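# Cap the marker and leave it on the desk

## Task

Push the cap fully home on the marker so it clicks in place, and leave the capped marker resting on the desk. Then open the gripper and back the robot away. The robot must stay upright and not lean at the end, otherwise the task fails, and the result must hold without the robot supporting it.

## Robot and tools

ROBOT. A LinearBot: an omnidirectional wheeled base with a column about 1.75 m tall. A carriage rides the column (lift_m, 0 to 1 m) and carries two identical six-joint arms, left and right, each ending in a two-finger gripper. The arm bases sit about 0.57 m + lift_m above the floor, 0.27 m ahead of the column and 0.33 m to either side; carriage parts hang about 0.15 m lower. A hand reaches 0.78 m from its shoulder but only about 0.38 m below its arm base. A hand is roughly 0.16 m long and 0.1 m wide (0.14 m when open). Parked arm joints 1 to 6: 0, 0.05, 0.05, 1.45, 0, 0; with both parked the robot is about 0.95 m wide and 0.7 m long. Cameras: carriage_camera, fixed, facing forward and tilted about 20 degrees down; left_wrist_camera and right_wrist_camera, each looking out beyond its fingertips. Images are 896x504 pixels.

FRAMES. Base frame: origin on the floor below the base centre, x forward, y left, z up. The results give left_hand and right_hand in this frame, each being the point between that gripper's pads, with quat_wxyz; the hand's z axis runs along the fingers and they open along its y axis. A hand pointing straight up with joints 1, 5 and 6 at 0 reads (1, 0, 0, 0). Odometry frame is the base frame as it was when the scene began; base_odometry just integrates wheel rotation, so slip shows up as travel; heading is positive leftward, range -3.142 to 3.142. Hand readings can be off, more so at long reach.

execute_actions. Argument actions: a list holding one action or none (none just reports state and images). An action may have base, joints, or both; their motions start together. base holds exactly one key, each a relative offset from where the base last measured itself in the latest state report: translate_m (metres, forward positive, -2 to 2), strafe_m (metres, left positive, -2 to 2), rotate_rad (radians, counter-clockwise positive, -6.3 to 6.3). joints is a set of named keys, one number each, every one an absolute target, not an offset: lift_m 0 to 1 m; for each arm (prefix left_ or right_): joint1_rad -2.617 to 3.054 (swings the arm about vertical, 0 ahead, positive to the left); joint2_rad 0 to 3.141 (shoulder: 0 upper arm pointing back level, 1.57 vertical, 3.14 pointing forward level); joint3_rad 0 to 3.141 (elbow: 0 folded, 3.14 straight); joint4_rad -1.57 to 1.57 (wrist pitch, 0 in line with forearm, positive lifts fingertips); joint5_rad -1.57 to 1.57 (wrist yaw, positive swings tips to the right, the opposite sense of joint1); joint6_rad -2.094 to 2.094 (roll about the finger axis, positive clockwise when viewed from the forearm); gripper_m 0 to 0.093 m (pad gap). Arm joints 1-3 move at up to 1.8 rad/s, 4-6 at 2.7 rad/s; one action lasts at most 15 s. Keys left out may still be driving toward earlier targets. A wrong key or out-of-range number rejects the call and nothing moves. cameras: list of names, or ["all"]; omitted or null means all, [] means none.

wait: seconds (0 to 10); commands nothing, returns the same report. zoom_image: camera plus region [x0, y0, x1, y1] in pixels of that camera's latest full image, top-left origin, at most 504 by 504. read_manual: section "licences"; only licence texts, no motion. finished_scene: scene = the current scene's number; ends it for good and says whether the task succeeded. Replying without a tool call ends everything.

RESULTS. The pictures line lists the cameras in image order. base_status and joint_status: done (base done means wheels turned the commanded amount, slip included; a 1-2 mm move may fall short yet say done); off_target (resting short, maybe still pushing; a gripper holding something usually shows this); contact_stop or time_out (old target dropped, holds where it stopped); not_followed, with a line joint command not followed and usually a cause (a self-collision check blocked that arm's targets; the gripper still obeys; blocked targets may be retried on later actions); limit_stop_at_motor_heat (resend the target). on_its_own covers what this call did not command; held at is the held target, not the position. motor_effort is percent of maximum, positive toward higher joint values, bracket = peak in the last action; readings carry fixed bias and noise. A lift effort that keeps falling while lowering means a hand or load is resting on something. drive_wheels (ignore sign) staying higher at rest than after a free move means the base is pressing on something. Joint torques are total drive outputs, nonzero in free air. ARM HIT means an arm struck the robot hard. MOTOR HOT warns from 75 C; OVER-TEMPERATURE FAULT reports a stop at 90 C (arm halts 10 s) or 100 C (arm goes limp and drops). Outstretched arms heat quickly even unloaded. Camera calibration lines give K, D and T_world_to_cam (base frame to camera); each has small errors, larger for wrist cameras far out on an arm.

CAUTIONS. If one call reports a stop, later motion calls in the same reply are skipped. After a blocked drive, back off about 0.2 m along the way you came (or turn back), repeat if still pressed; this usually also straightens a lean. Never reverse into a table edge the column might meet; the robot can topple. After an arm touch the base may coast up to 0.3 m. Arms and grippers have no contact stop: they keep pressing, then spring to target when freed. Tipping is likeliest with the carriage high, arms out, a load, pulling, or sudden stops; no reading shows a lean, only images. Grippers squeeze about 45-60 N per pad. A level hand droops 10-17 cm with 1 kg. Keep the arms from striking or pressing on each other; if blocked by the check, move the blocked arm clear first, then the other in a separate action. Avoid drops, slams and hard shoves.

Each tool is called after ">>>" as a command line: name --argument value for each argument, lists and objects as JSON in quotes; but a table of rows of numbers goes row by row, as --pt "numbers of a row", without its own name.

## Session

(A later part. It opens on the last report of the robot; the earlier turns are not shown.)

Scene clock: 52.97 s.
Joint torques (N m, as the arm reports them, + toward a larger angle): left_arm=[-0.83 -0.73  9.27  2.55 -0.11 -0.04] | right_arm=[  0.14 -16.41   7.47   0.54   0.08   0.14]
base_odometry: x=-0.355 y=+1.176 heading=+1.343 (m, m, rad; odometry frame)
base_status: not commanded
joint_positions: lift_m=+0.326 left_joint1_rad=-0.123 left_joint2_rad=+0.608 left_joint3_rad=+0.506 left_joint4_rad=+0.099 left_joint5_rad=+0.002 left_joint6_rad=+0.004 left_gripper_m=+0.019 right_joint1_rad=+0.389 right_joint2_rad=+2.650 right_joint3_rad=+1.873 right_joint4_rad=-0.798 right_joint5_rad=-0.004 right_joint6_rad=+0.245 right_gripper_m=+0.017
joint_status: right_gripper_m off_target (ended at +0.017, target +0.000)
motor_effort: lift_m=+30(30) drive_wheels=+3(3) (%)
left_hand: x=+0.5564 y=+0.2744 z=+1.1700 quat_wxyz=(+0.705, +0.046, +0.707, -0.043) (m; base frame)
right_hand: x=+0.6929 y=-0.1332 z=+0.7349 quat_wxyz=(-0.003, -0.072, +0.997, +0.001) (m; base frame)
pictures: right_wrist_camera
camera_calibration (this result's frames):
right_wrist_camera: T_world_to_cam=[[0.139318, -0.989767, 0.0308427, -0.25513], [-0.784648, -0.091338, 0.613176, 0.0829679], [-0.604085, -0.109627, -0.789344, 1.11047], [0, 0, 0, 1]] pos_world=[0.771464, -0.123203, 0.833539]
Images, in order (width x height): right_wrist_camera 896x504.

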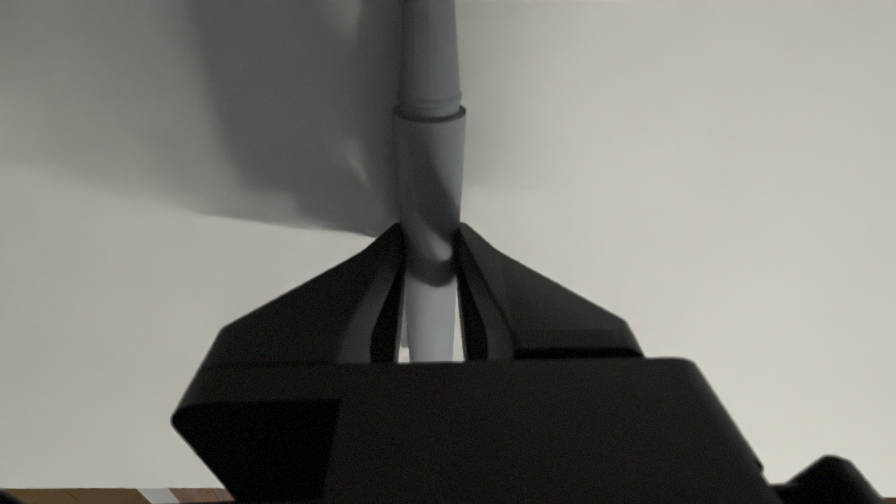

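>>> execute_actions --actions '[{"joints":{"lift_m":0.45}}]' --cameras '[]'

>>> execute_actions --actions '[{"base":{"translate_m":-0.04},"joints":{"right_joint1_rad":0.711,"right_joint2_rad":2.04,"right_joint3_rad":0.596,"right_joint4_rad":1.445,"right_joint6_rad":0,"left_joint2_rad":1.534,"left_joint3_rad":0.78,"left_joint4_rad":0.754}}]' --cameras '[]'

>>> execute_actions --actions '[{"joints":{"lift_m":0.36,"left_joint1_rad":-0.711}}]'

>>> zoom_image --camera "carriage_camera" --region '[370,220,530,400]'

Scene clock: 58.17 s.
Joint torques (N m, as the arm reports them, + toward a larger angle): left_arm=[-0.79 -0.81  9.28  2.44 -0.1  -0.05] | right_arm=[  0.23 -16.12   7.42   0.55   0.07   0.13]
base_odometry: x=-0.355 y=+1.176 heading=+1.343 (m, m, rad; odometry frame)
base_status: not commanded
joint_positions: lift_m=+0.450 left_joint1_rad=-0.123 left_joint2_rad=+0.608 left_joint3_rad=+0.506 left_joint4_rad=+0.107 left_joint5_rad=+0.002 left_joint6_rad=+0.004 left_gripper_m=+0.019 right_joint1_rad=+0.389 right_joint2_rad=+2.647 right_joint3_rad=+1.873 right_joint4_rad=-0.798 right_joint5_rad=-0.003 right_joint6_rad=+0.245 right_gripper_m=+0.017
joint_status: all done
motor_effort: lift_m=+33(41) drive_wheels=+3(3) (%)
left_hand: x=+0.5564 y=+0.2744 z=+1.2955 quat_wxyz=(+0.707, +0.045, +0.704, -0.043) (m; base frame)
right_hand: x=+0.6935 y=-0.1330 z=+0.8599 quat_wxyz=(-0.001, -0.072, +0.997, +0.001) (m; base frame)
pictures: none
No camera images: the call's "cameras" was empty. Leave "cameras" out to get every camera's image.

Scene clock: 60.17 s.
Joint torques (N m, as the arm reports them, + toward a larger angle): left_arm=[-0.86 -7.43  8.18  2.65 -0.12 -0.06] | right_arm=[ -0.21 -10.59   4.22   2.75   0.09   0.06]
base_odometry: x=-0.364 y=+1.137 heading=+1.343 (m, m, rad; odometry frame)
base_status: done
joint_positions: lift_m=+0.450 left_joint1_rad=-0.123 left_joint2_rad=+1.529 left_joint3_rad=+0.791 left_joint4_rad=+0.744 left_joint5_rad=+0.002 left_joint6_rad=+0.004 left_gripper_m=+0.019 right_joint1_rad=+0.714 right_joint2_rad=+2.046 right_joint3_rad=+0.609 right_joint4_rad=+1.440 right_joint5_rad=-0.006 right_joint6_rad=+0.003 right_gripper_m=+0.017
joint_status: all done
motor_effort: lift_m=+32(33) drive_wheels=+0(13) (%)
left_hand: x=+0.7324 y=+0.2526 z=+1.2537 quat_wxyz=(+0.708, +0.045, +0.703, -0.043) (m; base frame)
right_hand: x=+0.6208 y=+0.0029 z=+1.1092 quat_wxyz=(+0.662, -0.248, +0.661, +0.250) (m; base frame)
pictures: none
No camera images: the call's "cameras" was empty. Leave "cameras" out to get every camera's image.

Scene clock: 61.33 s.
Joint torques (N m, as the arm reports them, + toward a larger angle): left_arm=[-0.51 -7.4   8.29  2.55 -0.1  -0.04] | right_arm=[ -0.2  -10.49   4.21   2.73   0.06   0.07]
base_odometry: x=-0.364 y=+1.137 heading=+1.343 (m, m, rad; odometry frame)
base_status: not commanded
joint_positions: lift_m=+0.360 left_joint1_rad=-0.709 left_joint2_rad=+1.529 left_joint3_rad=+0.789 left_joint4_rad=+0.751 left_joint5_rad=+0.002 left_joint6_rad=+0.004 left_gripper_m=+0.019 right_joint1_rad=+0.714 right_joint2_rad=+2.045 right_joint3_rad=+0.609 right_joint4_rad=+1.441 right_joint5_rad=-0.004 right_joint6_rad=+0.003 right_gripper_m=+0.017
joint_status: all done
motor_effort: lift_m=+29(30) drive_wheels=+0(0) (%)
left_hand: x=+0.6208 y=+0.0009 z=+1.1648 quat_wxyz=(+0.667, +0.246, +0.659, -0.246) (m; base frame)
right_hand: x=+0.6210 y=+0.0026 z=+1.0202 quat_wxyz=(+0.663, -0.247, +0.661, +0.250) (m; base frame)
pictures: carriage_camera, left_wrist_camera, right_wrist_camera
camera_calibration (this result's frames):
carriage_camera: T_world_to_cam=[[0.0198054, -0.999667, 0.0165363, -0.0259579], [-0.358609, -0.0225418, -0.933216, 1.30233], [0.933278, 0.0125526, -0.358936, 0.298805], [0, 0, 0, 1]] pos_world=[0.188675, -0.000343101, 1.32304]
left_wrist_camera: T_world_to_cam=[[-0.623532, -0.781546, 0.0198207, 0.369279], [-0.422744, 0.31573, -0.849472, 1.26265], [0.657643, -0.538052, -0.527262, 0.328671], [0, 0, 0, 1]] pos_world=[0.547888, 0.0667938, 1.23856]
right_wrist_camera: T_world_to_cam=[[0.632288, -0.774702, -0.0070137, -0.387596], [-0.473235, -0.37904, -0.795222, 1.10824], [0.613401, 0.506128, -0.606278, 0.362655], [0, 0, 0, 1]] pos_world=[0.547076, -0.0637541, 1.09845]
Images, in order (width x height): carriage_camera 896x504, left_wrist_camera 896x504, right_wrist_camera 896x504.

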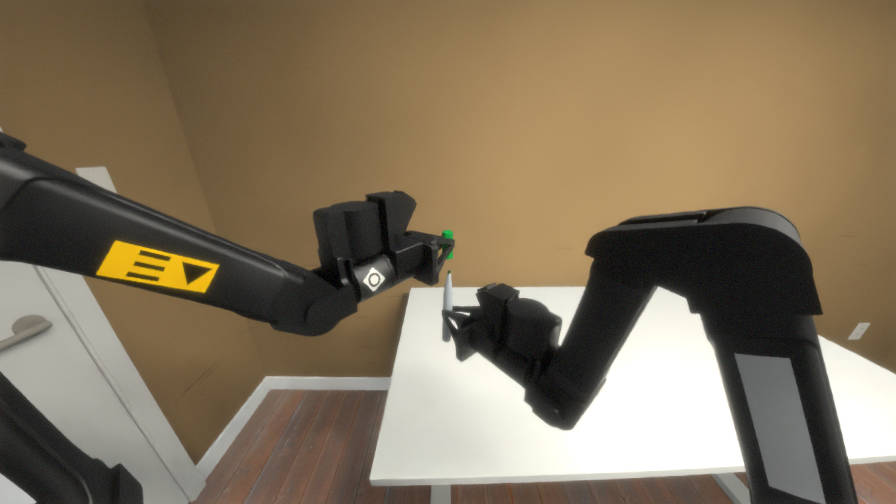

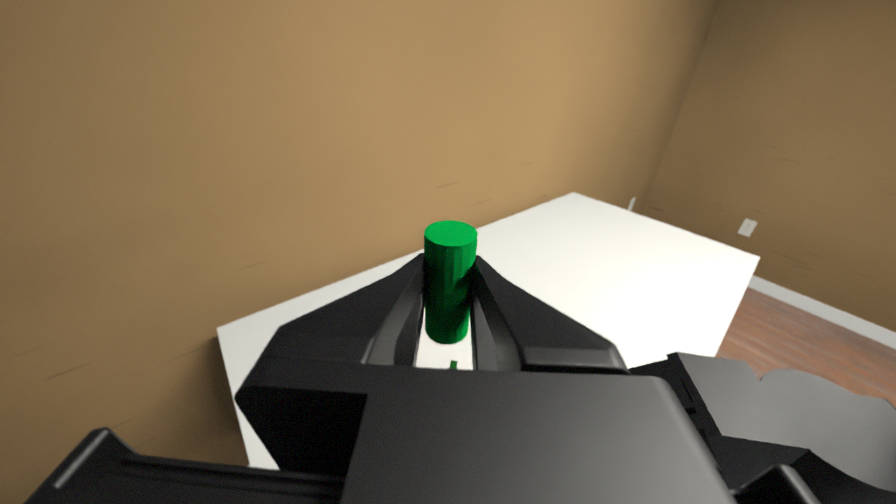

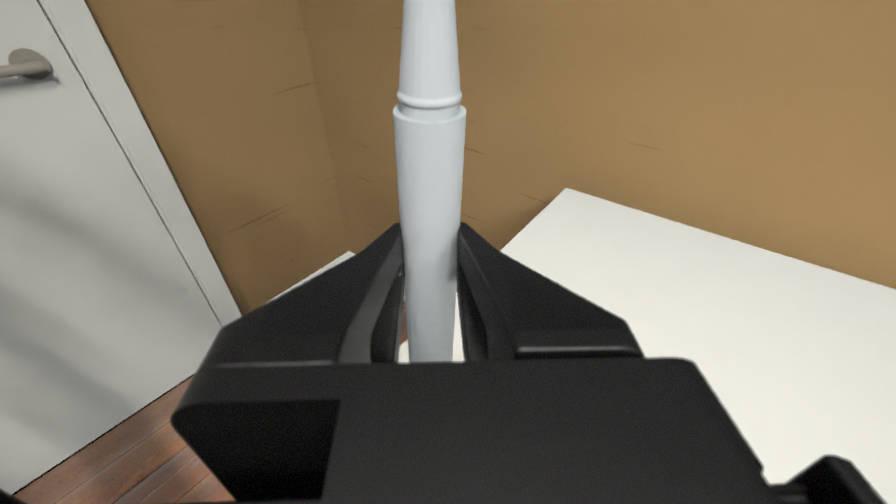

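Region (370, 220, 530, 400) of carriage_camera's 896x504 image, scaled by 2.800, with more detail than that image has.

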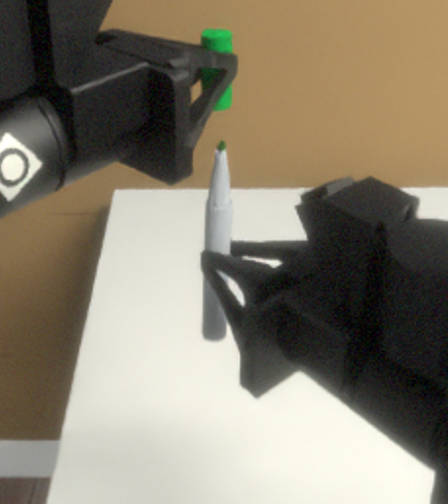

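>>> execute_actions --actions '[{"joints":{"lift_m":0.16,"right_joint4_rad":1.4}}]' --cameras '["left_wrist_camera"]'

>>> execute_actions --actions '[{"joints":{"left_joint2_rad":1.65,"left_joint3_rad":0.685,"left_joint4_rad":0.965}}]'

>>> zoom_image --camera "carriage_camera" --region '[370,220,530,400]'

Scene clock: 66.13 s.
Joint torques (N m, as the arm reports them, + toward a larger angle): left_arm=[-0.59 -7.49  8.24  2.51 -0.11 -0.06] | right_arm=[ -0.2  -10.45   4.23   2.71   0.04   0.06]
base_odometry: x=-0.364 y=+1.137 heading=+1.343 (m, m, rad; odometry frame)
base_status: not commanded
joint_positions: lift_m=+0.160 left_joint1_rad=-0.709 left_joint2_rad=+1.529 left_joint3_rad=+0.789 left_joint4_rad=+0.752 left_joint5_rad=+0.001 left_joint6_rad=+0.004 left_gripper_m=+0.019 right_joint1_rad=+0.714 right_joint2_rad=+2.044 right_joint3_rad=+0.609 right_joint4_rad=+1.399 right_joint5_rad=-0.002 right_joint6_rad=+0.003 right_gripper_m=+0.017
joint_status: all done
motor_effort: lift_m=+29(29) drive_wheels=+0(0) (%)
left_hand: x=+0.6209 y=+0.0010 z=+0.9651 quat_wxyz=(+0.668, +0.246, +0.658, -0.246) (m; base frame)
right_hand: x=+0.6211 y=+0.0023 z=+0.8103 quat_wxyz=(+0.650, -0.251, +0.675, +0.244) (m; base frame)
pictures: left_wrist_camera
camera_calibration (this result's frames):
left_wrist_camera: T_world_to_cam=[[-0.622953, -0.782007, 0.0198714, 0.372961], [-0.422251, 0.314768, -0.850073, 1.09326], [0.658508, -0.537947, -0.526289, 0.221885], [0, 0, 0, 1]] pos_world=[0.547857, 0.0668952, 1.03872]
Images, in order (width x height): left_wrist_camera 896x504.

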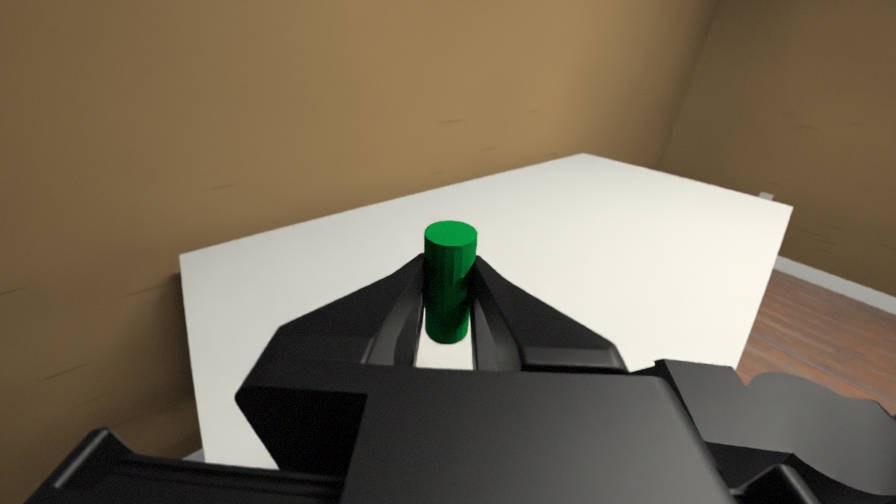

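Scene clock: 66.97 s.
Joint torques (N m, as the arm reports them, + toward a larger angle): left_arm=[-0.56 -8.58  7.85  2.69 -0.13 -0.04] | right_arm=[ -0.24 -10.33   4.25   2.73   0.05   0.07]
base_odometry: x=-0.364 y=+1.137 heading=+1.343 (m, m, rad; odometry frame)
base_status: not commanded
joint_positions: lift_m=+0.160 left_joint1_rad=-0.709 left_joint2_rad=+1.654 left_joint3_rad=+0.689 left_joint4_rad=+0.954 left_joint5_rad=+0.001 left_joint6_rad=+0.004 left_gripper_m=+0.019 right_joint1_rad=+0.714 right_joint2_rad=+2.044 right_joint3_rad=+0.609 right_joint4_rad=+1.399 right_joint5_rad=-0.002 right_joint6_rad=+0.003 right_gripper_m=+0.017
joint_status: all done
motor_effort: lift_m=+29(29) drive_wheels=+0(0) (%)
left_hand: x=+0.6212 y=+0.0008 z=+0.9121 quat_wxyz=(+0.660, +0.248, +0.666, -0.243) (m; base frame)
right_hand: x=+0.6211 y=+0.0023 z=+0.8103 quat_wxyz=(+0.650, -0.251, +0.675, +0.244) (m; base frame)
pictures: carriage_camera, left_wrist_camera, right_wrist_camera
camera_calibration (this result's frames):
carriage_camera: T_world_to_cam=[[0.0198054, -0.999667, 0.0165363, -0.0226504], [-0.358609, -0.0225418, -0.933216, 1.11568], [0.933278, 0.0125526, -0.358936, 0.227012], [0, 0, 0, 1]] pos_world=[0.188675, -0.000343101, 1.12302]
left_wrist_camera: T_world_to_cam=[[-0.622604, -0.782306, 0.0190012, 0.374576], [-0.437396, 0.327765, -0.83741, 1.04631], [0.648883, -0.529686, -0.546245, 0.217858], [0, 0, 0, 1]] pos_world=[0.5495, 0.0654848, 0.988078]
right_wrist_camera: T_world_to_cam=[[0.630906, -0.775838, -0.00574461, -0.389502], [-0.498184, -0.399422, -0.769594, 0.936009], [0.594786, 0.488403, -0.638508, 0.273241], [0, 0, 0, 1]] pos_world=[0.549524, -0.0617808, 0.892576]
Images, in order (width x height): carriage_camera 896x504, left_wrist_camera 896x504, right_wrist_camera 896x504.

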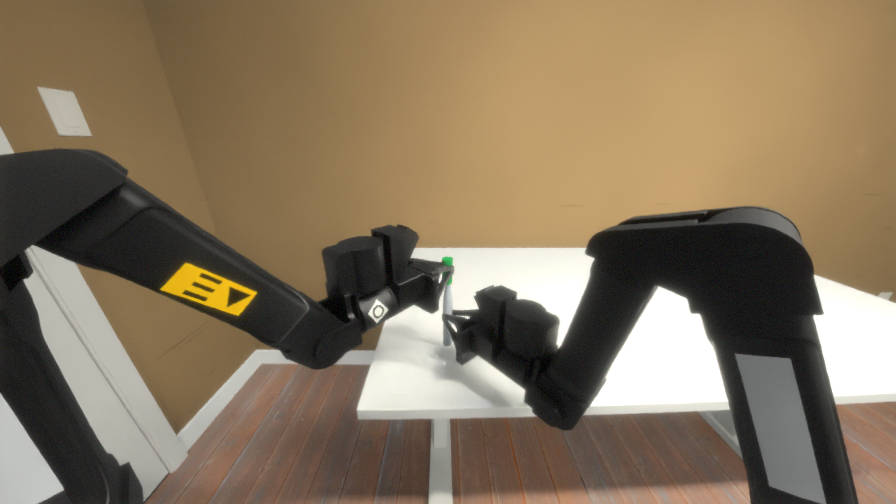

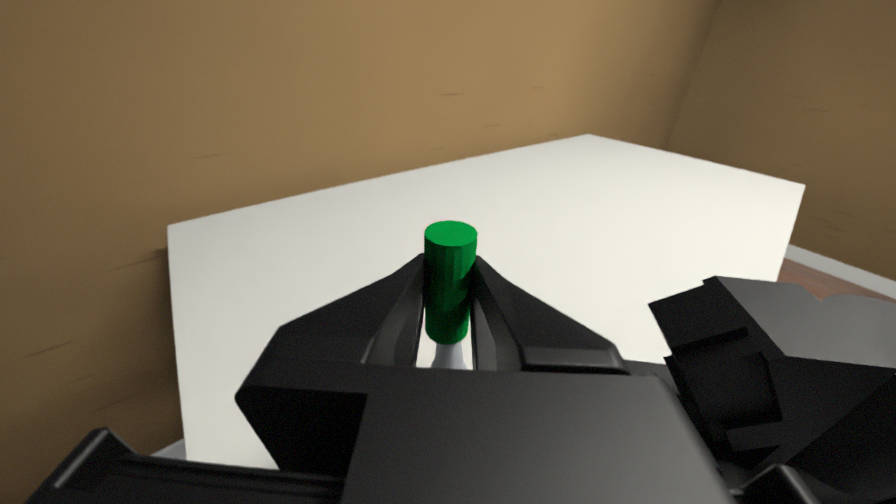

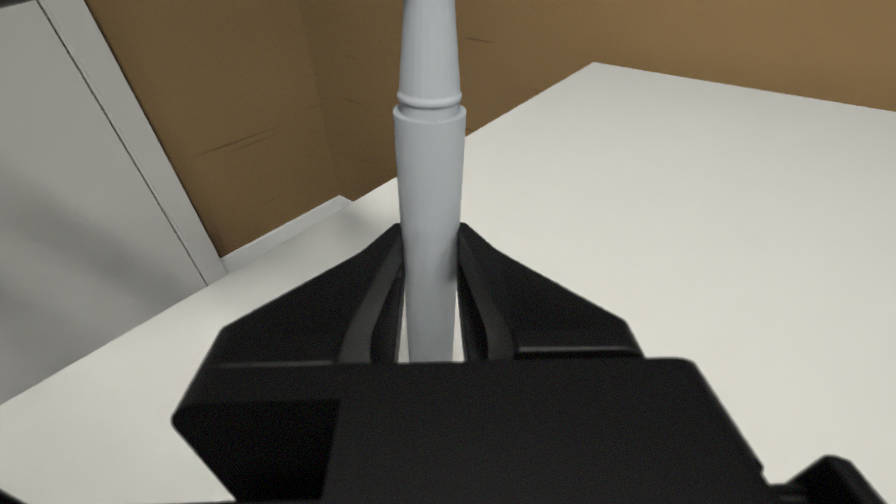

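Region (370, 220, 530, 400) of carriage_camera's 896x504 image, scaled by 2.800, with more detail than that image has.

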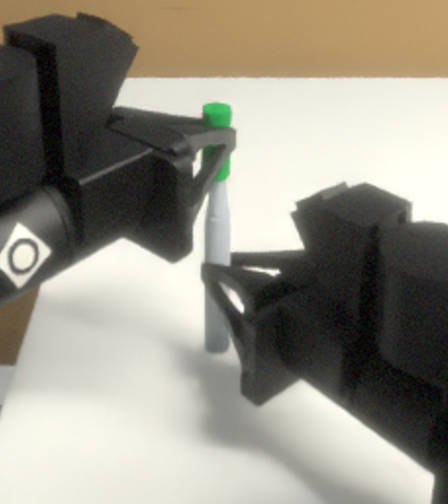

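In. Continue down, then rest on the desk.

>>> execute_actions --actions '[{"joints":{"lift_m":0.135,"left_joint2_rad":1.76,"left_joint3_rad":0.64,"left_joint4_rad":1.12}}]'

>>> zoom_image --camera "carriage_camera" --region '[370,220,530,400]'

Scene clock: 68.70 s.
Joint torques (N m, as the arm reports them, + toward a larger angle): left_arm=[-0.4  -8.37  6.56  2.65 -0.19 -0.04] | right_arm=[ -0.27 -10.29   4.24   2.45  -0.02   0.06]
base_odometry: x=-0.364 y=+1.137 heading=+1.343 (m, m, rad; odometry frame)
base_status: not commanded
joint_positions: lift_m=+0.135 left_joint1_rad=-0.711 left_joint2_rad=+1.755 left_joint3_rad=+0.651 left_joint4_rad=+1.108 left_joint5_rad=+0.009 left_joint6_rad=+0.002 left_gripper_m=+0.019 right_joint1_rad=+0.714 right_joint2_rad=+2.043 right_joint3_rad=+0.609 right_joint4_rad=+1.420 right_joint5_rad=+0.002 right_joint6_rad=+0.003 right_gripper_m=+0.017
joint_status: all done
motor_effort: lift_m=+29(29) drive_wheels=+0(1) (%)
left_hand: x=+0.6209 y=-0.0017 z=+0.8628 quat_wxyz=(+0.663, +0.249, +0.660, -0.249) (m; base frame)
right_hand: x=+0.6217 y=+0.0019 z=+0.7910 quat_wxyz=(+0.658, -0.247, +0.668, +0.246) (m; base frame)
pictures: carriage_camera, left_wrist_camera, right_wrist_camera
camera_calibration (this result's frames):
carriage_camera: T_world_to_cam=[[0.0198054, -0.999667, 0.0165363, -0.0222372], [-0.358609, -0.0225418, -0.933216, 1.09236], [0.933278, 0.0125526, -0.358936, 0.218044], [0, 0, 0, 1]] pos_world=[0.188675, -0.000343101, 1.09804]
left_wrist_camera: T_world_to_cam=[[-0.629943, -0.776345, 0.0214367, 0.375888], [-0.425751, 0.322115, -0.845564, 1.00549], [0.649544, -0.541783, -0.533444, 0.178342], [0, 0, 0, 1]] pos_world=[0.549037, 0.0645563, 0.937288]
right_wrist_camera: T_world_to_cam=[[0.627749, -0.778389, -0.00638299, -0.387858], [-0.486564, -0.385973, -0.78376, 0.925226], [0.607607, 0.495111, -0.621031, 0.238993], [0, 0, 0, 1]] pos_world=[0.548445, -0.0631199, 0.871102]
Images, in order (width x height): carriage_camera 896x504, left_wrist_camera 896x504, right_wrist_camera 896x504.

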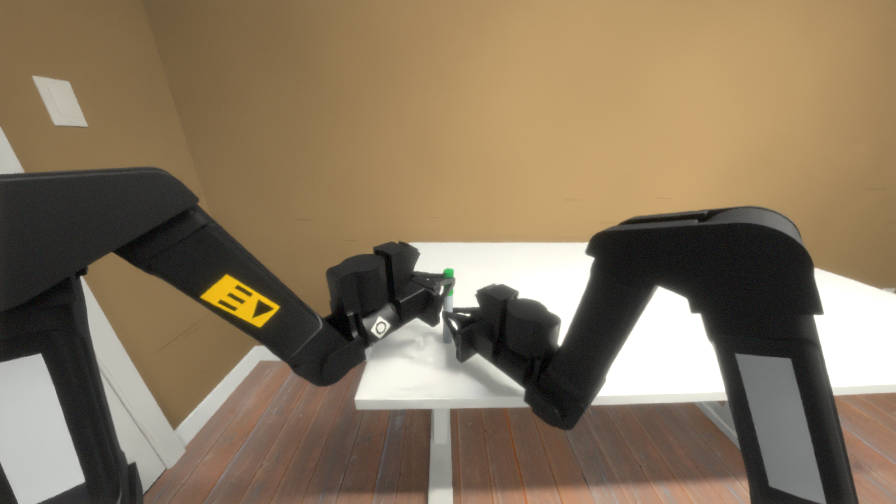

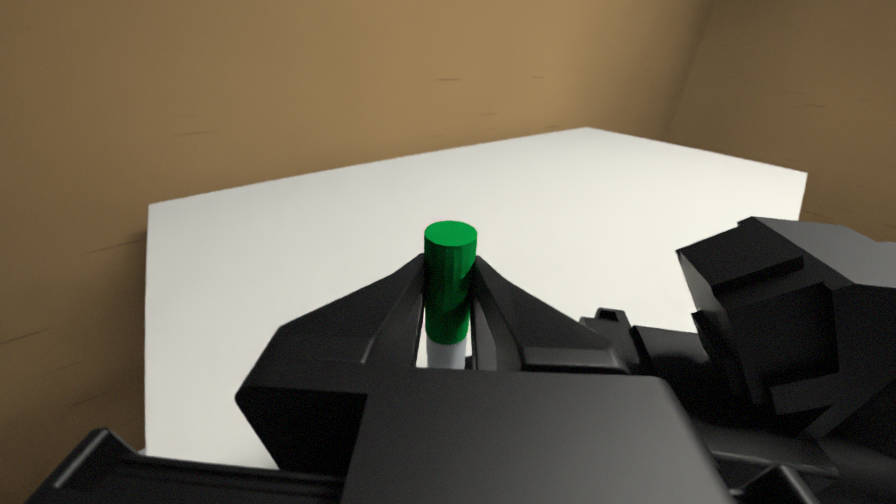

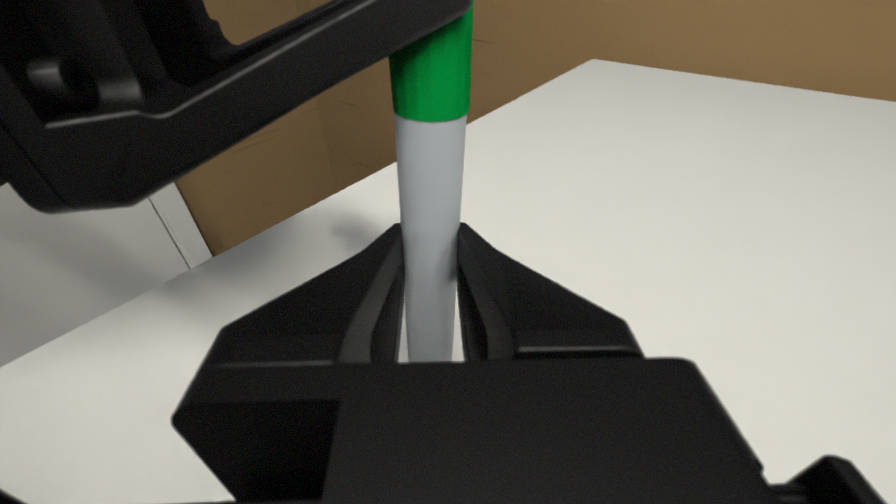

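Region (370, 220, 530, 400) of carriage_camera's 896x504 image, scaled by 2.800, with more detail than that image has.

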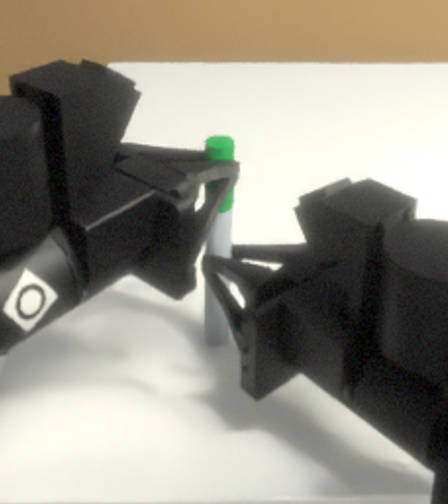

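>>> execute_actions --actions '[{"joints":{"left_joint2_rad":1.835,"left_joint3_rad":0.575,"left_joint4_rad":0.84}}]'

>>> zoom_image --camera "right_wrist_camera" --region '[370,60,500,160]'

Scene clock: 74.17 s.
Joint torques (N m, as the arm reports them, + toward a larger angle): left_arm=[-0.49 -3.31  2.03 -0.73 -0.18 -0.02] | right_arm=[ -0.17 -10.33   4.25   2.47   0.05   0.14]
base_odometry: x=-0.364 y=+1.137 heading=+1.343 (m, m, rad; odometry frame)
base_status: not commanded
joint_positions: lift_m=+0.135 left_joint1_rad=-0.711 left_joint2_rad=+1.768 left_joint3_rad=+0.631 left_joint4_rad=+1.138 left_joint5_rad=+0.009 left_joint6_rad=+0.000 left_gripper_m=+0.019 right_joint1_rad=+0.714 right_joint2_rad=+2.043 right_joint3_rad=+0.609 right_joint4_rad=+1.420 right_joint5_rad=-0.004 right_joint6_rad=-0.005 right_gripper_m=+0.017
joint_status: left_joint2_rad off_target (ended at +1.768, target +1.835); left_joint3_rad off_target (ended at +0.631, target +0.575); left_joint4_rad off_target (ended at +1.138, target +0.840)
motor_effort: lift_m=+29(28) drive_wheels=+0(0) (%)
left_hand: x=+0.6186 y=+0.0003 z=+0.8563 quat_wxyz=(+0.662, +0.249, +0.661, -0.249) (m; base frame)
right_hand: x=+0.6210 y=+0.0026 z=+0.7908 quat_wxyz=(+0.658, -0.252, +0.666, +0.245) (m; base frame)
pictures: carriage_camera, left_wrist_camera, right_wrist_camera
camera_calibration (this result's frames):
carriage_camera: T_world_to_cam=[[0.0198054, -0.999667, 0.0165363, -0.0222372], [-0.358609, -0.0225418, -0.933216, 1.09236], [0.933278, 0.0125526, -0.358936, 0.218044], [0, 0, 0, 1]] pos_world=[0.188675, -0.000343101, 1.09804]
left_wrist_camera: T_world_to_cam=[[-0.629879, -0.776356, 0.0228833, 0.374841], [-0.428309, 0.32262, -0.844078, 0.998602], [0.647923, -0.541469, -0.535731, 0.180439], [0, 0, 0, 1]] pos_world=[0.546904, 0.0665437, 0.930988]
right_wrist_camera: T_world_to_cam=[[0.632299, -0.774722, 0.00194452, -0.396296], [-0.480468, -0.394106, -0.783473, 0.921059], [0.607741, 0.494455, -0.621422, 0.239131], [0, 0, 0, 1]] pos_world=[0.547788, -0.0622641, 0.870998]
Images, in order (width x height): carriage_camera 896x504, left_wrist_camera 896x504, right_wrist_camera 896x504.

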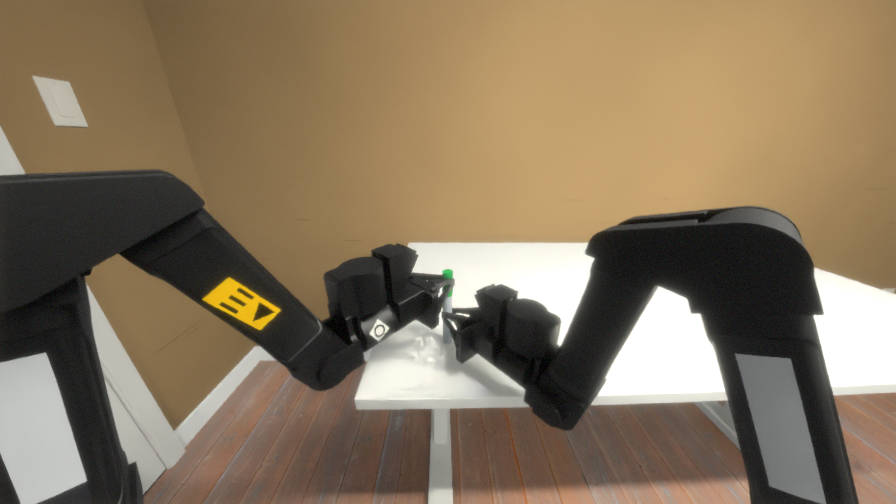

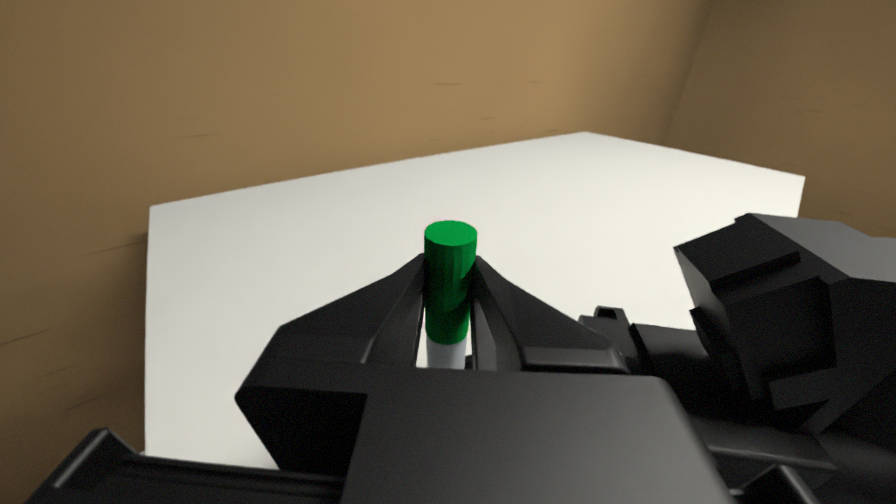

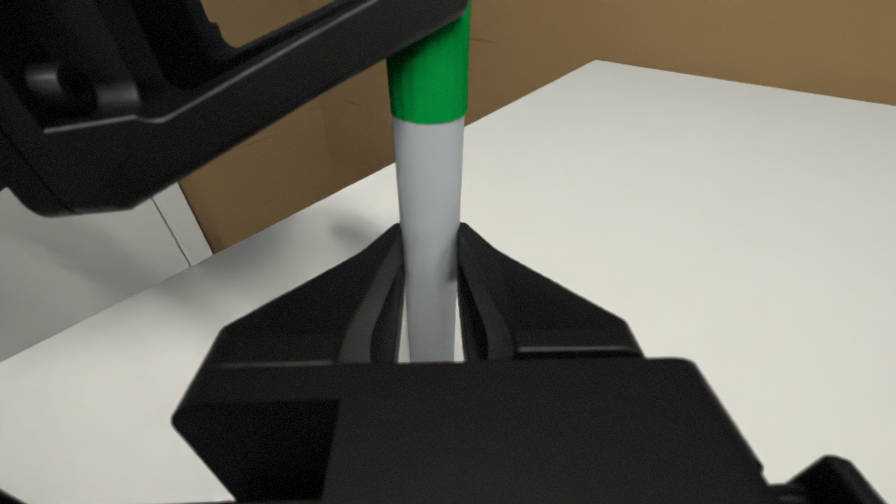

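Region (370, 60, 500, 160) of right_wrist_camera's 896x504 image, scaled by 3.877, with more detail than that image has; it fills the top 388 rows of this view, and the rest is white.

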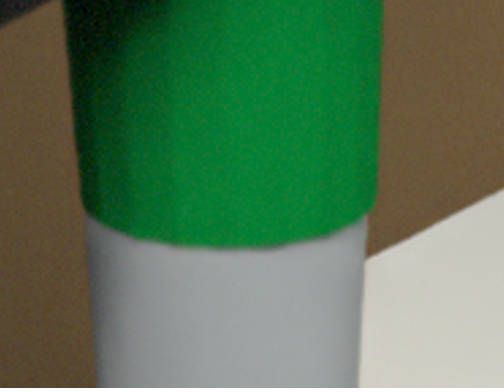

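>>> execute_actions --actions '[{"joints":{"left_joint2_rad":1.91,"left_joint3_rad":0.52,"left_joint4_rad":0.53}}]' --cameras '["right_wrist_camera"]'

>>> zoom_image --camera "right_wrist_camera" --region '[370,60,500,160]'

>>> execute_actions --actions '[{"joints":{"left_joint2_rad":1.74,"left_joint3_rad":0.665,"left_joint4_rad":1.19}}]' --cameras '["right_wrist_camera"]'

Scene clock: 77.77 s.
Joint torques (N m, as the arm reports them, + toward a larger angle): left_arm=[-0.45  1.94 -2.49 -3.74 -0.18 -0.01] | right_arm=[ -0.19 -10.34   4.2    2.49   0.08   0.18]
base_odometry: x=-0.364 y=+1.137 heading=+1.343 (m, m, rad; odometry frame)
base_status: not commanded
joint_positions: lift_m=+0.135 left_joint1_rad=-0.711 left_joint2_rad=+1.778 left_joint3_rad=+0.623 left_joint4_rad=+1.151 left_joint5_rad=+0.009 left_joint6_rad=-0.001 left_gripper_m=+0.019 right_joint1_rad=+0.714 right_joint2_rad=+2.043 right_joint3_rad=+0.609 right_joint4_rad=+1.418 right_joint5_rad=-0.006 right_joint6_rad=-0.010 right_gripper_m=+0.017
joint_status: left_joint2_rad off_target (ended at +1.778, target +1.910); left_joint3_rad off_target (ended at +0.623, target +0.520); left_joint4_rad off_target (ended at +1.151, target +0.530)
motor_effort: lift_m=+29(29) drive_wheels=+0(0) (%)
left_hand: x=+0.6179 y=+0.0010 z=+0.8514 quat_wxyz=(+0.660, +0.249, +0.663, -0.249) (m; base frame)
right_hand: x=+0.6208 y=+0.0029 z=+0.7905 quat_wxyz=(+0.658, -0.254, +0.666, +0.244) (m; base frame)
pictures: right_wrist_camera
camera_calibration (this result's frames):
right_wrist_camera: T_world_to_cam=[[0.633822, -0.773452, 0.0065217, -0.400536], [-0.478016, -0.398322, -0.782841, 0.91882], [0.608088, 0.493064, -0.622187, 0.239363], [0, 0, 0, 1]] pos_world=[0.547526, -0.0618304, 0.870831]
Images, in order (width x height): right_wrist_camera 896x504.

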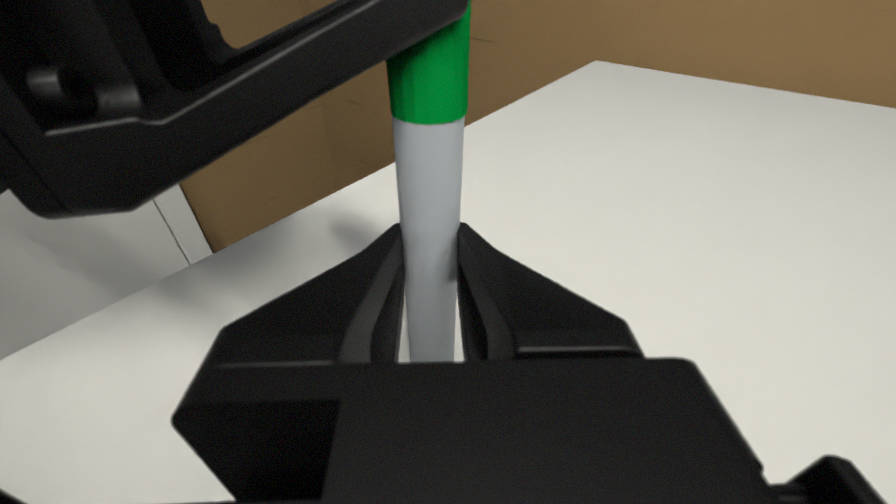

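Region (370, 60, 500, 160) of right_wrist_camera's 896x504 image, scaled by 3.877, with more detail than that image has; it fills the top 388 rows of this view, and the rest is white.

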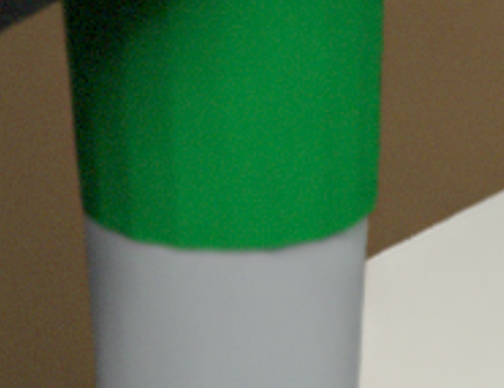

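Scene clock: 79.00 s.
Joint torques (N m, as the arm reports them, + toward a larger angle): left_arm=[-0.47 -8.78  7.91  3.41 -0.28 -0.01] | right_arm=[ -0.18 -10.3    4.24   2.02  -0.1    0.06]
base_odometry: x=-0.364 y=+1.137 heading=+1.343 (m, m, rad; odometry frame)
base_status: not commanded
joint_positions: lift_m=+0.135 left_joint1_rad=-0.711 left_joint2_rad=+1.741 left_joint3_rad=+0.662 left_joint4_rad=+1.109 left_joint5_rad=+0.017 left_joint6_rad=-0.001 left_gripper_m=+0.019 right_joint1_rad=+0.714 right_joint2_rad=+2.043 right_joint3_rad=+0.609 right_joint4_rad=+1.455 right_joint5_rad=+0.010 right_joint6_rad=+0.005 right_gripper_m=+0.017
joint_status: left_joint4_rad off_target (ended at +1.109, target +1.190); the others done
motor_effort: lift_m=+29(29) drive_wheels=-1(1) (%)
left_hand: x=+0.6208 y=-0.0034 z=+0.8740 quat_wxyz=(+0.671, +0.248, +0.651, -0.255) (m; base frame)
right_hand: x=+0.6226 y=+0.0008 z=+0.7996 quat_wxyz=(+0.670, -0.239, +0.657, +0.248) (m; base frame)
pictures: right_wrist_camera
camera_calibration (this result's frames):
right_wrist_camera: T_world_to_cam=[[0.621403, -0.783431, -0.0096927, -0.382644], [-0.469628, -0.36254, -0.804993, 0.938422], [0.627143, 0.504777, -0.593204, 0.209926], [0, 0, 0, 1]] pos_world=[0.546831, -0.0655259, 0.876244]
Images, in order (width x height): right_wrist_camera 896x504.

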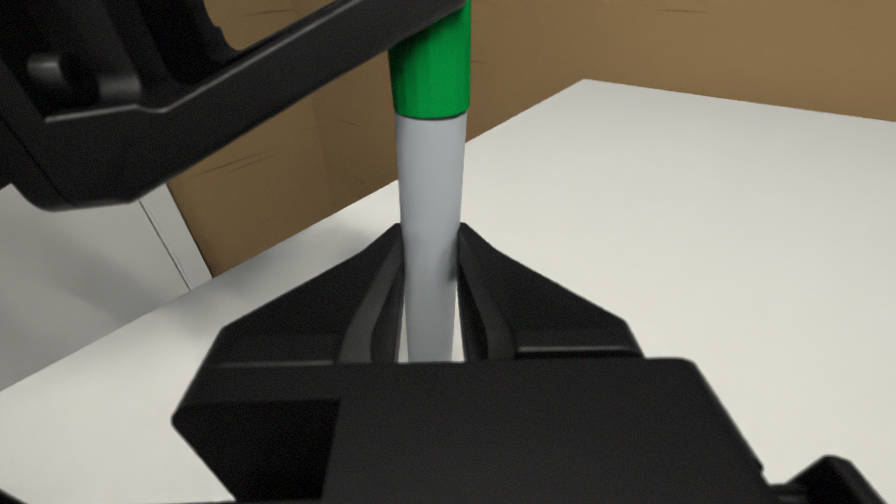

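Latched. Reseat, release, lay it back down.

>>> execute_actions --actions '[{"joints":{"left_joint2_rad":1.77,"left_joint3_rad":0.63,"left_joint4_rad":1.09}}]' --cameras '[]'

>>> execute_actions --actions '[{"joints":{"left_gripper_m":0.04,"left_joint4_rad":1.16}}]' --cameras '["right_wrist_camera"]'

>>> execute_actions --actions '[{"joints":{"lift_m":0.45,"left_joint2_rad":0.6,"left_joint3_rad":0.3}}]' --cameras '[]'

>>> execute_actions --actions '[{"joints":{"left_joint1_rad":0,"right_joint1_rad":0.39,"right_joint2_rad":2.65,"right_joint3_rad":1.88,"right_joint4_rad":-0.8,"right_joint6_rad":0.25}}]' --cameras '[]'

>>> execute_actions --actions '[{"joints":{"lift_m":0.328}}]' --cameras '["right_wrist_camera"]'

Scene clock: 83.40 s.
Joint torques (N m, as the arm reports them, + toward a larger angle): left_arm=[-0.42 -7.23  5.87  2.36 -0.22 -0.02] | right_arm=[ -0.2  -10.34   4.24   2.45  -0.01   0.08]
base_odometry: x=-0.364 y=+1.137 heading=+1.343 (m, m, rad; odometry frame)
base_status: not commanded
joint_positions: lift_m=+0.135 left_joint1_rad=-0.711 left_joint2_rad=+1.753 left_joint3_rad=+0.647 left_joint4_rad=+1.106 left_joint5_rad=+0.012 left_joint6_rad=-0.001 left_gripper_m=+0.019 right_joint1_rad=+0.714 right_joint2_rad=+2.043 right_joint3_rad=+0.609 right_joint4_rad=+1.420 right_joint5_rad=+0.002 right_joint6_rad=+0.002 right_gripper_m=+0.017
joint_status: all done
motor_effort: lift_m=+29(29) drive_wheels=-1(1) (%)
left_hand: x=+0.6199 y=-0.0016 z=+0.8616 quat_wxyz=(+0.661, +0.250, +0.661, -0.250) (m; base frame)
right_hand: x=+0.6217 y=+0.0018 z=+0.7910 quat_wxyz=(+0.658, -0.247, +0.668, +0.245) (m; base frame)
pictures: none
No camera images: the call's "cameras" was empty. Leave "cameras" out to get every camera's image.

Scene clock: 84.00 s.
Joint torques (N m, as the arm reports them, + toward a larger angle): left_arm=[-0.43 -7.41  5.9   2.57 -0.18 -0.02] | right_arm=[ -0.16 -10.31   4.23   2.45  -0.02   0.07]
base_odometry: x=-0.364 y=+1.137 heading=+1.343 (m, m, rad; odometry frame)
base_status: not commanded
joint_positions: lift_m=+0.135 left_joint1_rad=-0.711 left_joint2_rad=+1.755 left_joint3_rad=+0.645 left_joint4_rad=+1.155 left_joint5_rad=+0.008 left_joint6_rad=-0.001 left_gripper_m=+0.040 right_joint1_rad=+0.714 right_joint2_rad=+2.043 right_joint3_rad=+0.609 right_joint4_rad=+1.420 right_joint5_rad=+0.002 right_joint6_rad=+0.002 right_gripper_m=+0.017
joint_status: all done
motor_effort: lift_m=+29(29) drive_wheels=-1(1) (%)
left_hand: x=+0.6200 y=-0.0006 z=+0.8722 quat_wxyz=(+0.677, +0.243, +0.647, -0.254) (m; base frame)
right_hand: x=+0.6217 y=+0.0018 z=+0.7910 quat_wxyz=(+0.658, -0.247, +0.668, +0.245) (m; base frame)
pictures: right_wrist_camera
camera_calibration (this result's frames):
right_wrist_camera: T_world_to_cam=[[0.627172, -0.778863, -0.00522844, -0.388543], [-0.486261, -0.386296, -0.78379, 0.925065], [0.608445, 0.494114, -0.621004, 0.238451], [0, 0, 0, 1]] pos_world=[0.548422, -0.0630945, 0.871104]
Images, in order (width x height): right_wrist_camera 896x504.

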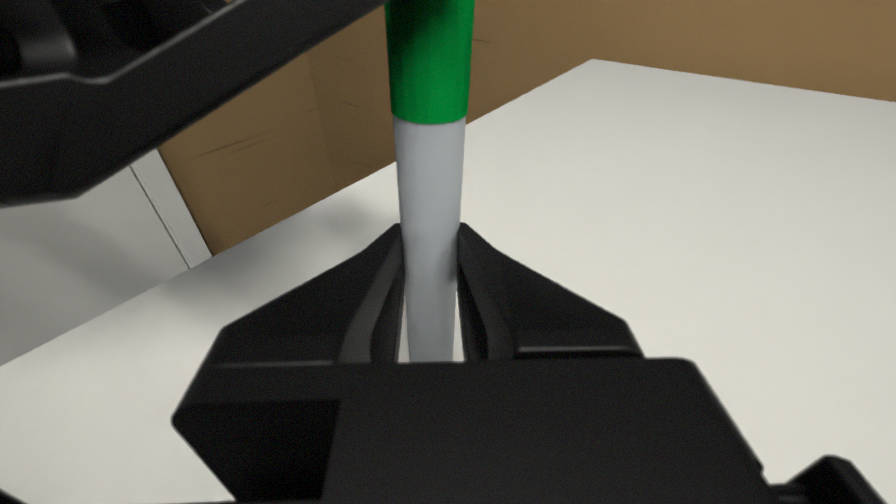

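Scene clock: 85.80 s.
Joint torques (N m, as the arm reports them, + toward a larger angle): left_arm=[-0.51  0.22  7.78  1.17 -0.14 -0.01] | right_arm=[ -0.2  -10.39   4.17   2.61   0.     0.07]
base_odometry: x=-0.364 y=+1.137 heading=+1.343 (m, m, rad; odometry frame)
base_status: not commanded
joint_positions: lift_m=+0.450 left_joint1_rad=-0.711 left_joint2_rad=+0.608 left_joint3_rad=+0.310 left_joint4_rad=+1.167 left_joint5_rad=+0.004 left_joint6_rad=-0.001 left_gripper_m=+0.040 right_joint1_rad=+0.714 right_joint2_rad=+2.043 right_joint3_rad=+0.609 right_joint4_rad=+1.407 right_joint5_rad=+0.002 right_joint6_rad=+0.002 right_gripper_m=+0.017
joint_status: all done
motor_effort: lift_m=+33(40) drive_wheels=+0(1) (%)
left_hand: x=+0.4213 y=+0.1712 z=+1.4327 quat_wxyz=(+0.880, +0.121, +0.322, -0.328) (m; base frame)
right_hand: x=+0.6217 y=+0.0018 z=+1.1025 quat_wxyz=(+0.653, -0.249, +0.672, +0.244) (m; base frame)
pictures: none
No camera images: the call's "cameras" was empty. Leave "cameras" out to get every camera's image.

Scene clock: 87.80 s.
Joint torques (N m, as the arm reports them, + toward a larger angle): left_arm=[ 0.11  0.26  7.85  1.16 -0.14 -0.01] | right_arm=[  0.61 -16.21   7.61   0.48   0.03   0.12]
base_odometry: x=-0.364 y=+1.137 heading=+1.343 (m, m, rad; odometry frame)
base_status: not commanded
joint_positions: lift_m=+0.450 left_joint1_rad=-0.008 left_joint2_rad=+0.608 left_joint3_rad=+0.310 left_joint4_rad=+1.167 left_joint5_rad=+0.003 left_joint6_rad=-0.001 left_gripper_m=+0.040 right_joint1_rad=+0.382 right_joint2_rad=+2.648 right_joint3_rad=+1.872 right_joint4_rad=-0.792 right_joint5_rad=+0.001 right_joint6_rad=+0.246 right_gripper_m=+0.017
joint_status: all done
motor_effort: lift_m=+33(33) drive_wheels=+0(0) (%)
left_hand: x=+0.4736 y=+0.3092 z=+1.4327 quat_wxyz=(+0.939, +0.003, +0.344, -0.004) (m; base frame)
right_hand: x=+0.6958 y=-0.1361 z=+0.8592 quat_wxyz=(+0.002, -0.068, +0.998, +0.000) (m; base frame)
pictures: none
No camera images: the call's "cameras" was empty. Leave "cameras" out to get every camera's image.

Scene clock: 88.83 s.
Joint torques (N m, as the arm reports them, + toward a larger angle): left_arm=[ 0.08  0.32  7.85  1.23 -0.12  0.  ] | right_arm=[  0.66 -16.12   7.74   0.53   0.02   0.13]
base_odometry: x=-0.364 y=+1.137 heading=+1.343 (m, m, rad; odometry frame)
base_status: not commanded
joint_positions: lift_m=+0.328 left_joint1_rad=-0.008 left_joint2_rad=+0.608 left_joint3_rad=+0.310 left_joint4_rad=+1.163 left_joint5_rad=+0.003 left_joint6_rad=-0.001 left_gripper_m=+0.040 right_joint1_rad=+0.382 right_joint2_rad=+2.646 right_joint3_rad=+1.872 right_joint4_rad=-0.797 right_joint5_rad=+0.001 right_joint6_rad=+0.246 right_gripper_m=+0.017
joint_status: all done
motor_effort: lift_m=+29(30) drive_wheels=+0(0) (%)
left_hand: x=+0.4743 y=+0.3092 z=+1.3104 quat_wxyz=(+0.938, +0.003, +0.346, -0.004) (m; base frame)
right_hand: x=+0.6952 y=-0.1364 z=+0.7384 quat_wxyz=(+0.000, -0.068, +0.998, +0.000) (m; base frame)
pictures: right_wrist_camera
camera_calibration (this result's frames):
right_wrist_camera: T_world_to_cam=[[0.132345, -0.990612, 0.034243, -0.256509], [-0.788678, -0.0843154, 0.608998, 0.089157], [-0.600393, -0.107605, -0.792433, 1.11425], [0, 0, 0, 1]] pos_world=[0.77325, -0.126686, 0.837452]
Images, in order (width x height): right_wrist_camera 896x504.

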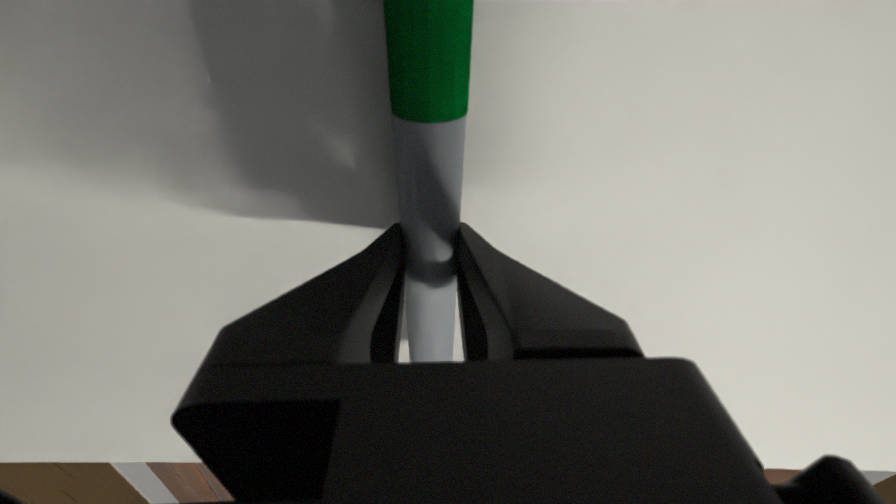

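>>> execute_actions --actions '[{"joints":{"right_gripper_m":0.06,"lift_m":0.326}}]' --cameras '[]'

>>> execute_actions --actions '[{"base":{"translate_m":-0.2},"joints":{"lift_m":0.4,"right_joint2_rad":0.6,"right_joint3_rad":0.4,"right_joint4_rad":0.8}}]' --cameras '["carriage_camera"]'

Scene clock: 91.47 s.
Joint torques (N m, as the arm reports them, + toward a larger angle): left_arm=[-0.02  0.21  7.83  1.22 -0.12  0.  ] | right_arm=[  0.61 -16.11   7.57   0.56   0.02   0.13]
base_odometry: x=-0.364 y=+1.137 heading=+1.343 (m, m, rad; odometry frame)
base_status: not commanded
joint_positions: lift_m=+0.326 left_joint1_rad=-0.008 left_joint2_rad=+0.608 left_joint3_rad=+0.310 left_joint4_rad=+1.163 left_joint5_rad=+0.003 left_joint6_rad=-0.001 left_gripper_m=+0.040 right_joint1_rad=+0.383 right_joint2_rad=+2.647 right_joint3_rad=+1.872 right_joint4_rad=-0.799 right_joint5_rad=+0.001 right_joint6_rad=+0.246 right_gripper_m=+0.060
joint_status: all done
motor_effort: lift_m=+28(28) drive_wheels=+0(0) (%)
left_hand: x=+0.4743 y=+0.3092 z=+1.3084 quat_wxyz=(+0.938, +0.003, +0.346, -0.004) (m; base frame)
right_hand: x=+0.6944 y=-0.1365 z=+0.7361 quat_wxyz=(-0.001, -0.068, +0.998, -0.001) (m; base frame)
pictures: none
No camera images: the call's "cameras" was empty. Leave "cameras" out to get every camera's image.

Scene clock: 93.53 s.
Joint torques (N m, as the arm reports them, + toward a larger angle): left_arm=[ 0.01  0.22  8.03  1.26 -0.13 -0.02] | right_arm=[ 0.63 -0.02  7.17  1.81 -0.01  0.12]
base_odometry: x=-0.409 y=+0.942 heading=+1.343 (m, m, rad; odometry frame)
base_status: done
joint_positions: lift_m=+0.400 left_joint1_rad=-0.008 left_joint2_rad=+0.608 left_joint3_rad=+0.308 left_joint4_rad=+1.162 left_joint5_rad=+0.003 left_joint6_rad=-0.001 left_gripper_m=+0.040 right_joint1_rad=+0.383 right_joint2_rad=+0.609 right_joint3_rad=+0.422 right_joint4_rad=+0.808 right_joint5_rad=+0.001 right_joint6_rad=+0.246 right_gripper_m=+0.060
joint_status: all done
motor_effort: lift_m=+33(40) drive_wheels=-1(4) (%)
left_hand: x=+0.4748 y=+0.3092 z=+1.3812 quat_wxyz=(+0.938, +0.003, +0.347, -0.004) (m; base frame)
right_hand: x=+0.4966 y=-0.2161 z=+1.3663 quat_wxyz=(+0.846, -0.031, +0.456, +0.275) (m; base frame)
pictures: carriage_camera
camera_calibration (this result's frames):
carriage_camera: T_world_to_cam=[[0.0198054, -0.999667, 0.0165363, -0.0266149], [-0.358609, -0.0225418, -0.933216, 1.33941], [0.933278, 0.0125526, -0.358936, 0.313066], [0, 0, 0, 1]] pos_world=[0.188675, -0.000343101, 1.36277]
Images, in order (width x height): carriage_camera 896x504.

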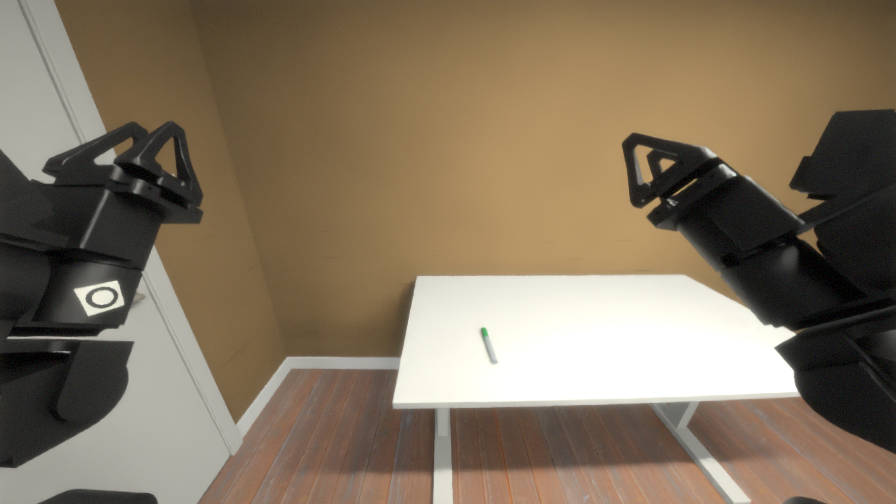

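>>> finished_scene --scene 1

The scene is finished: the task was done.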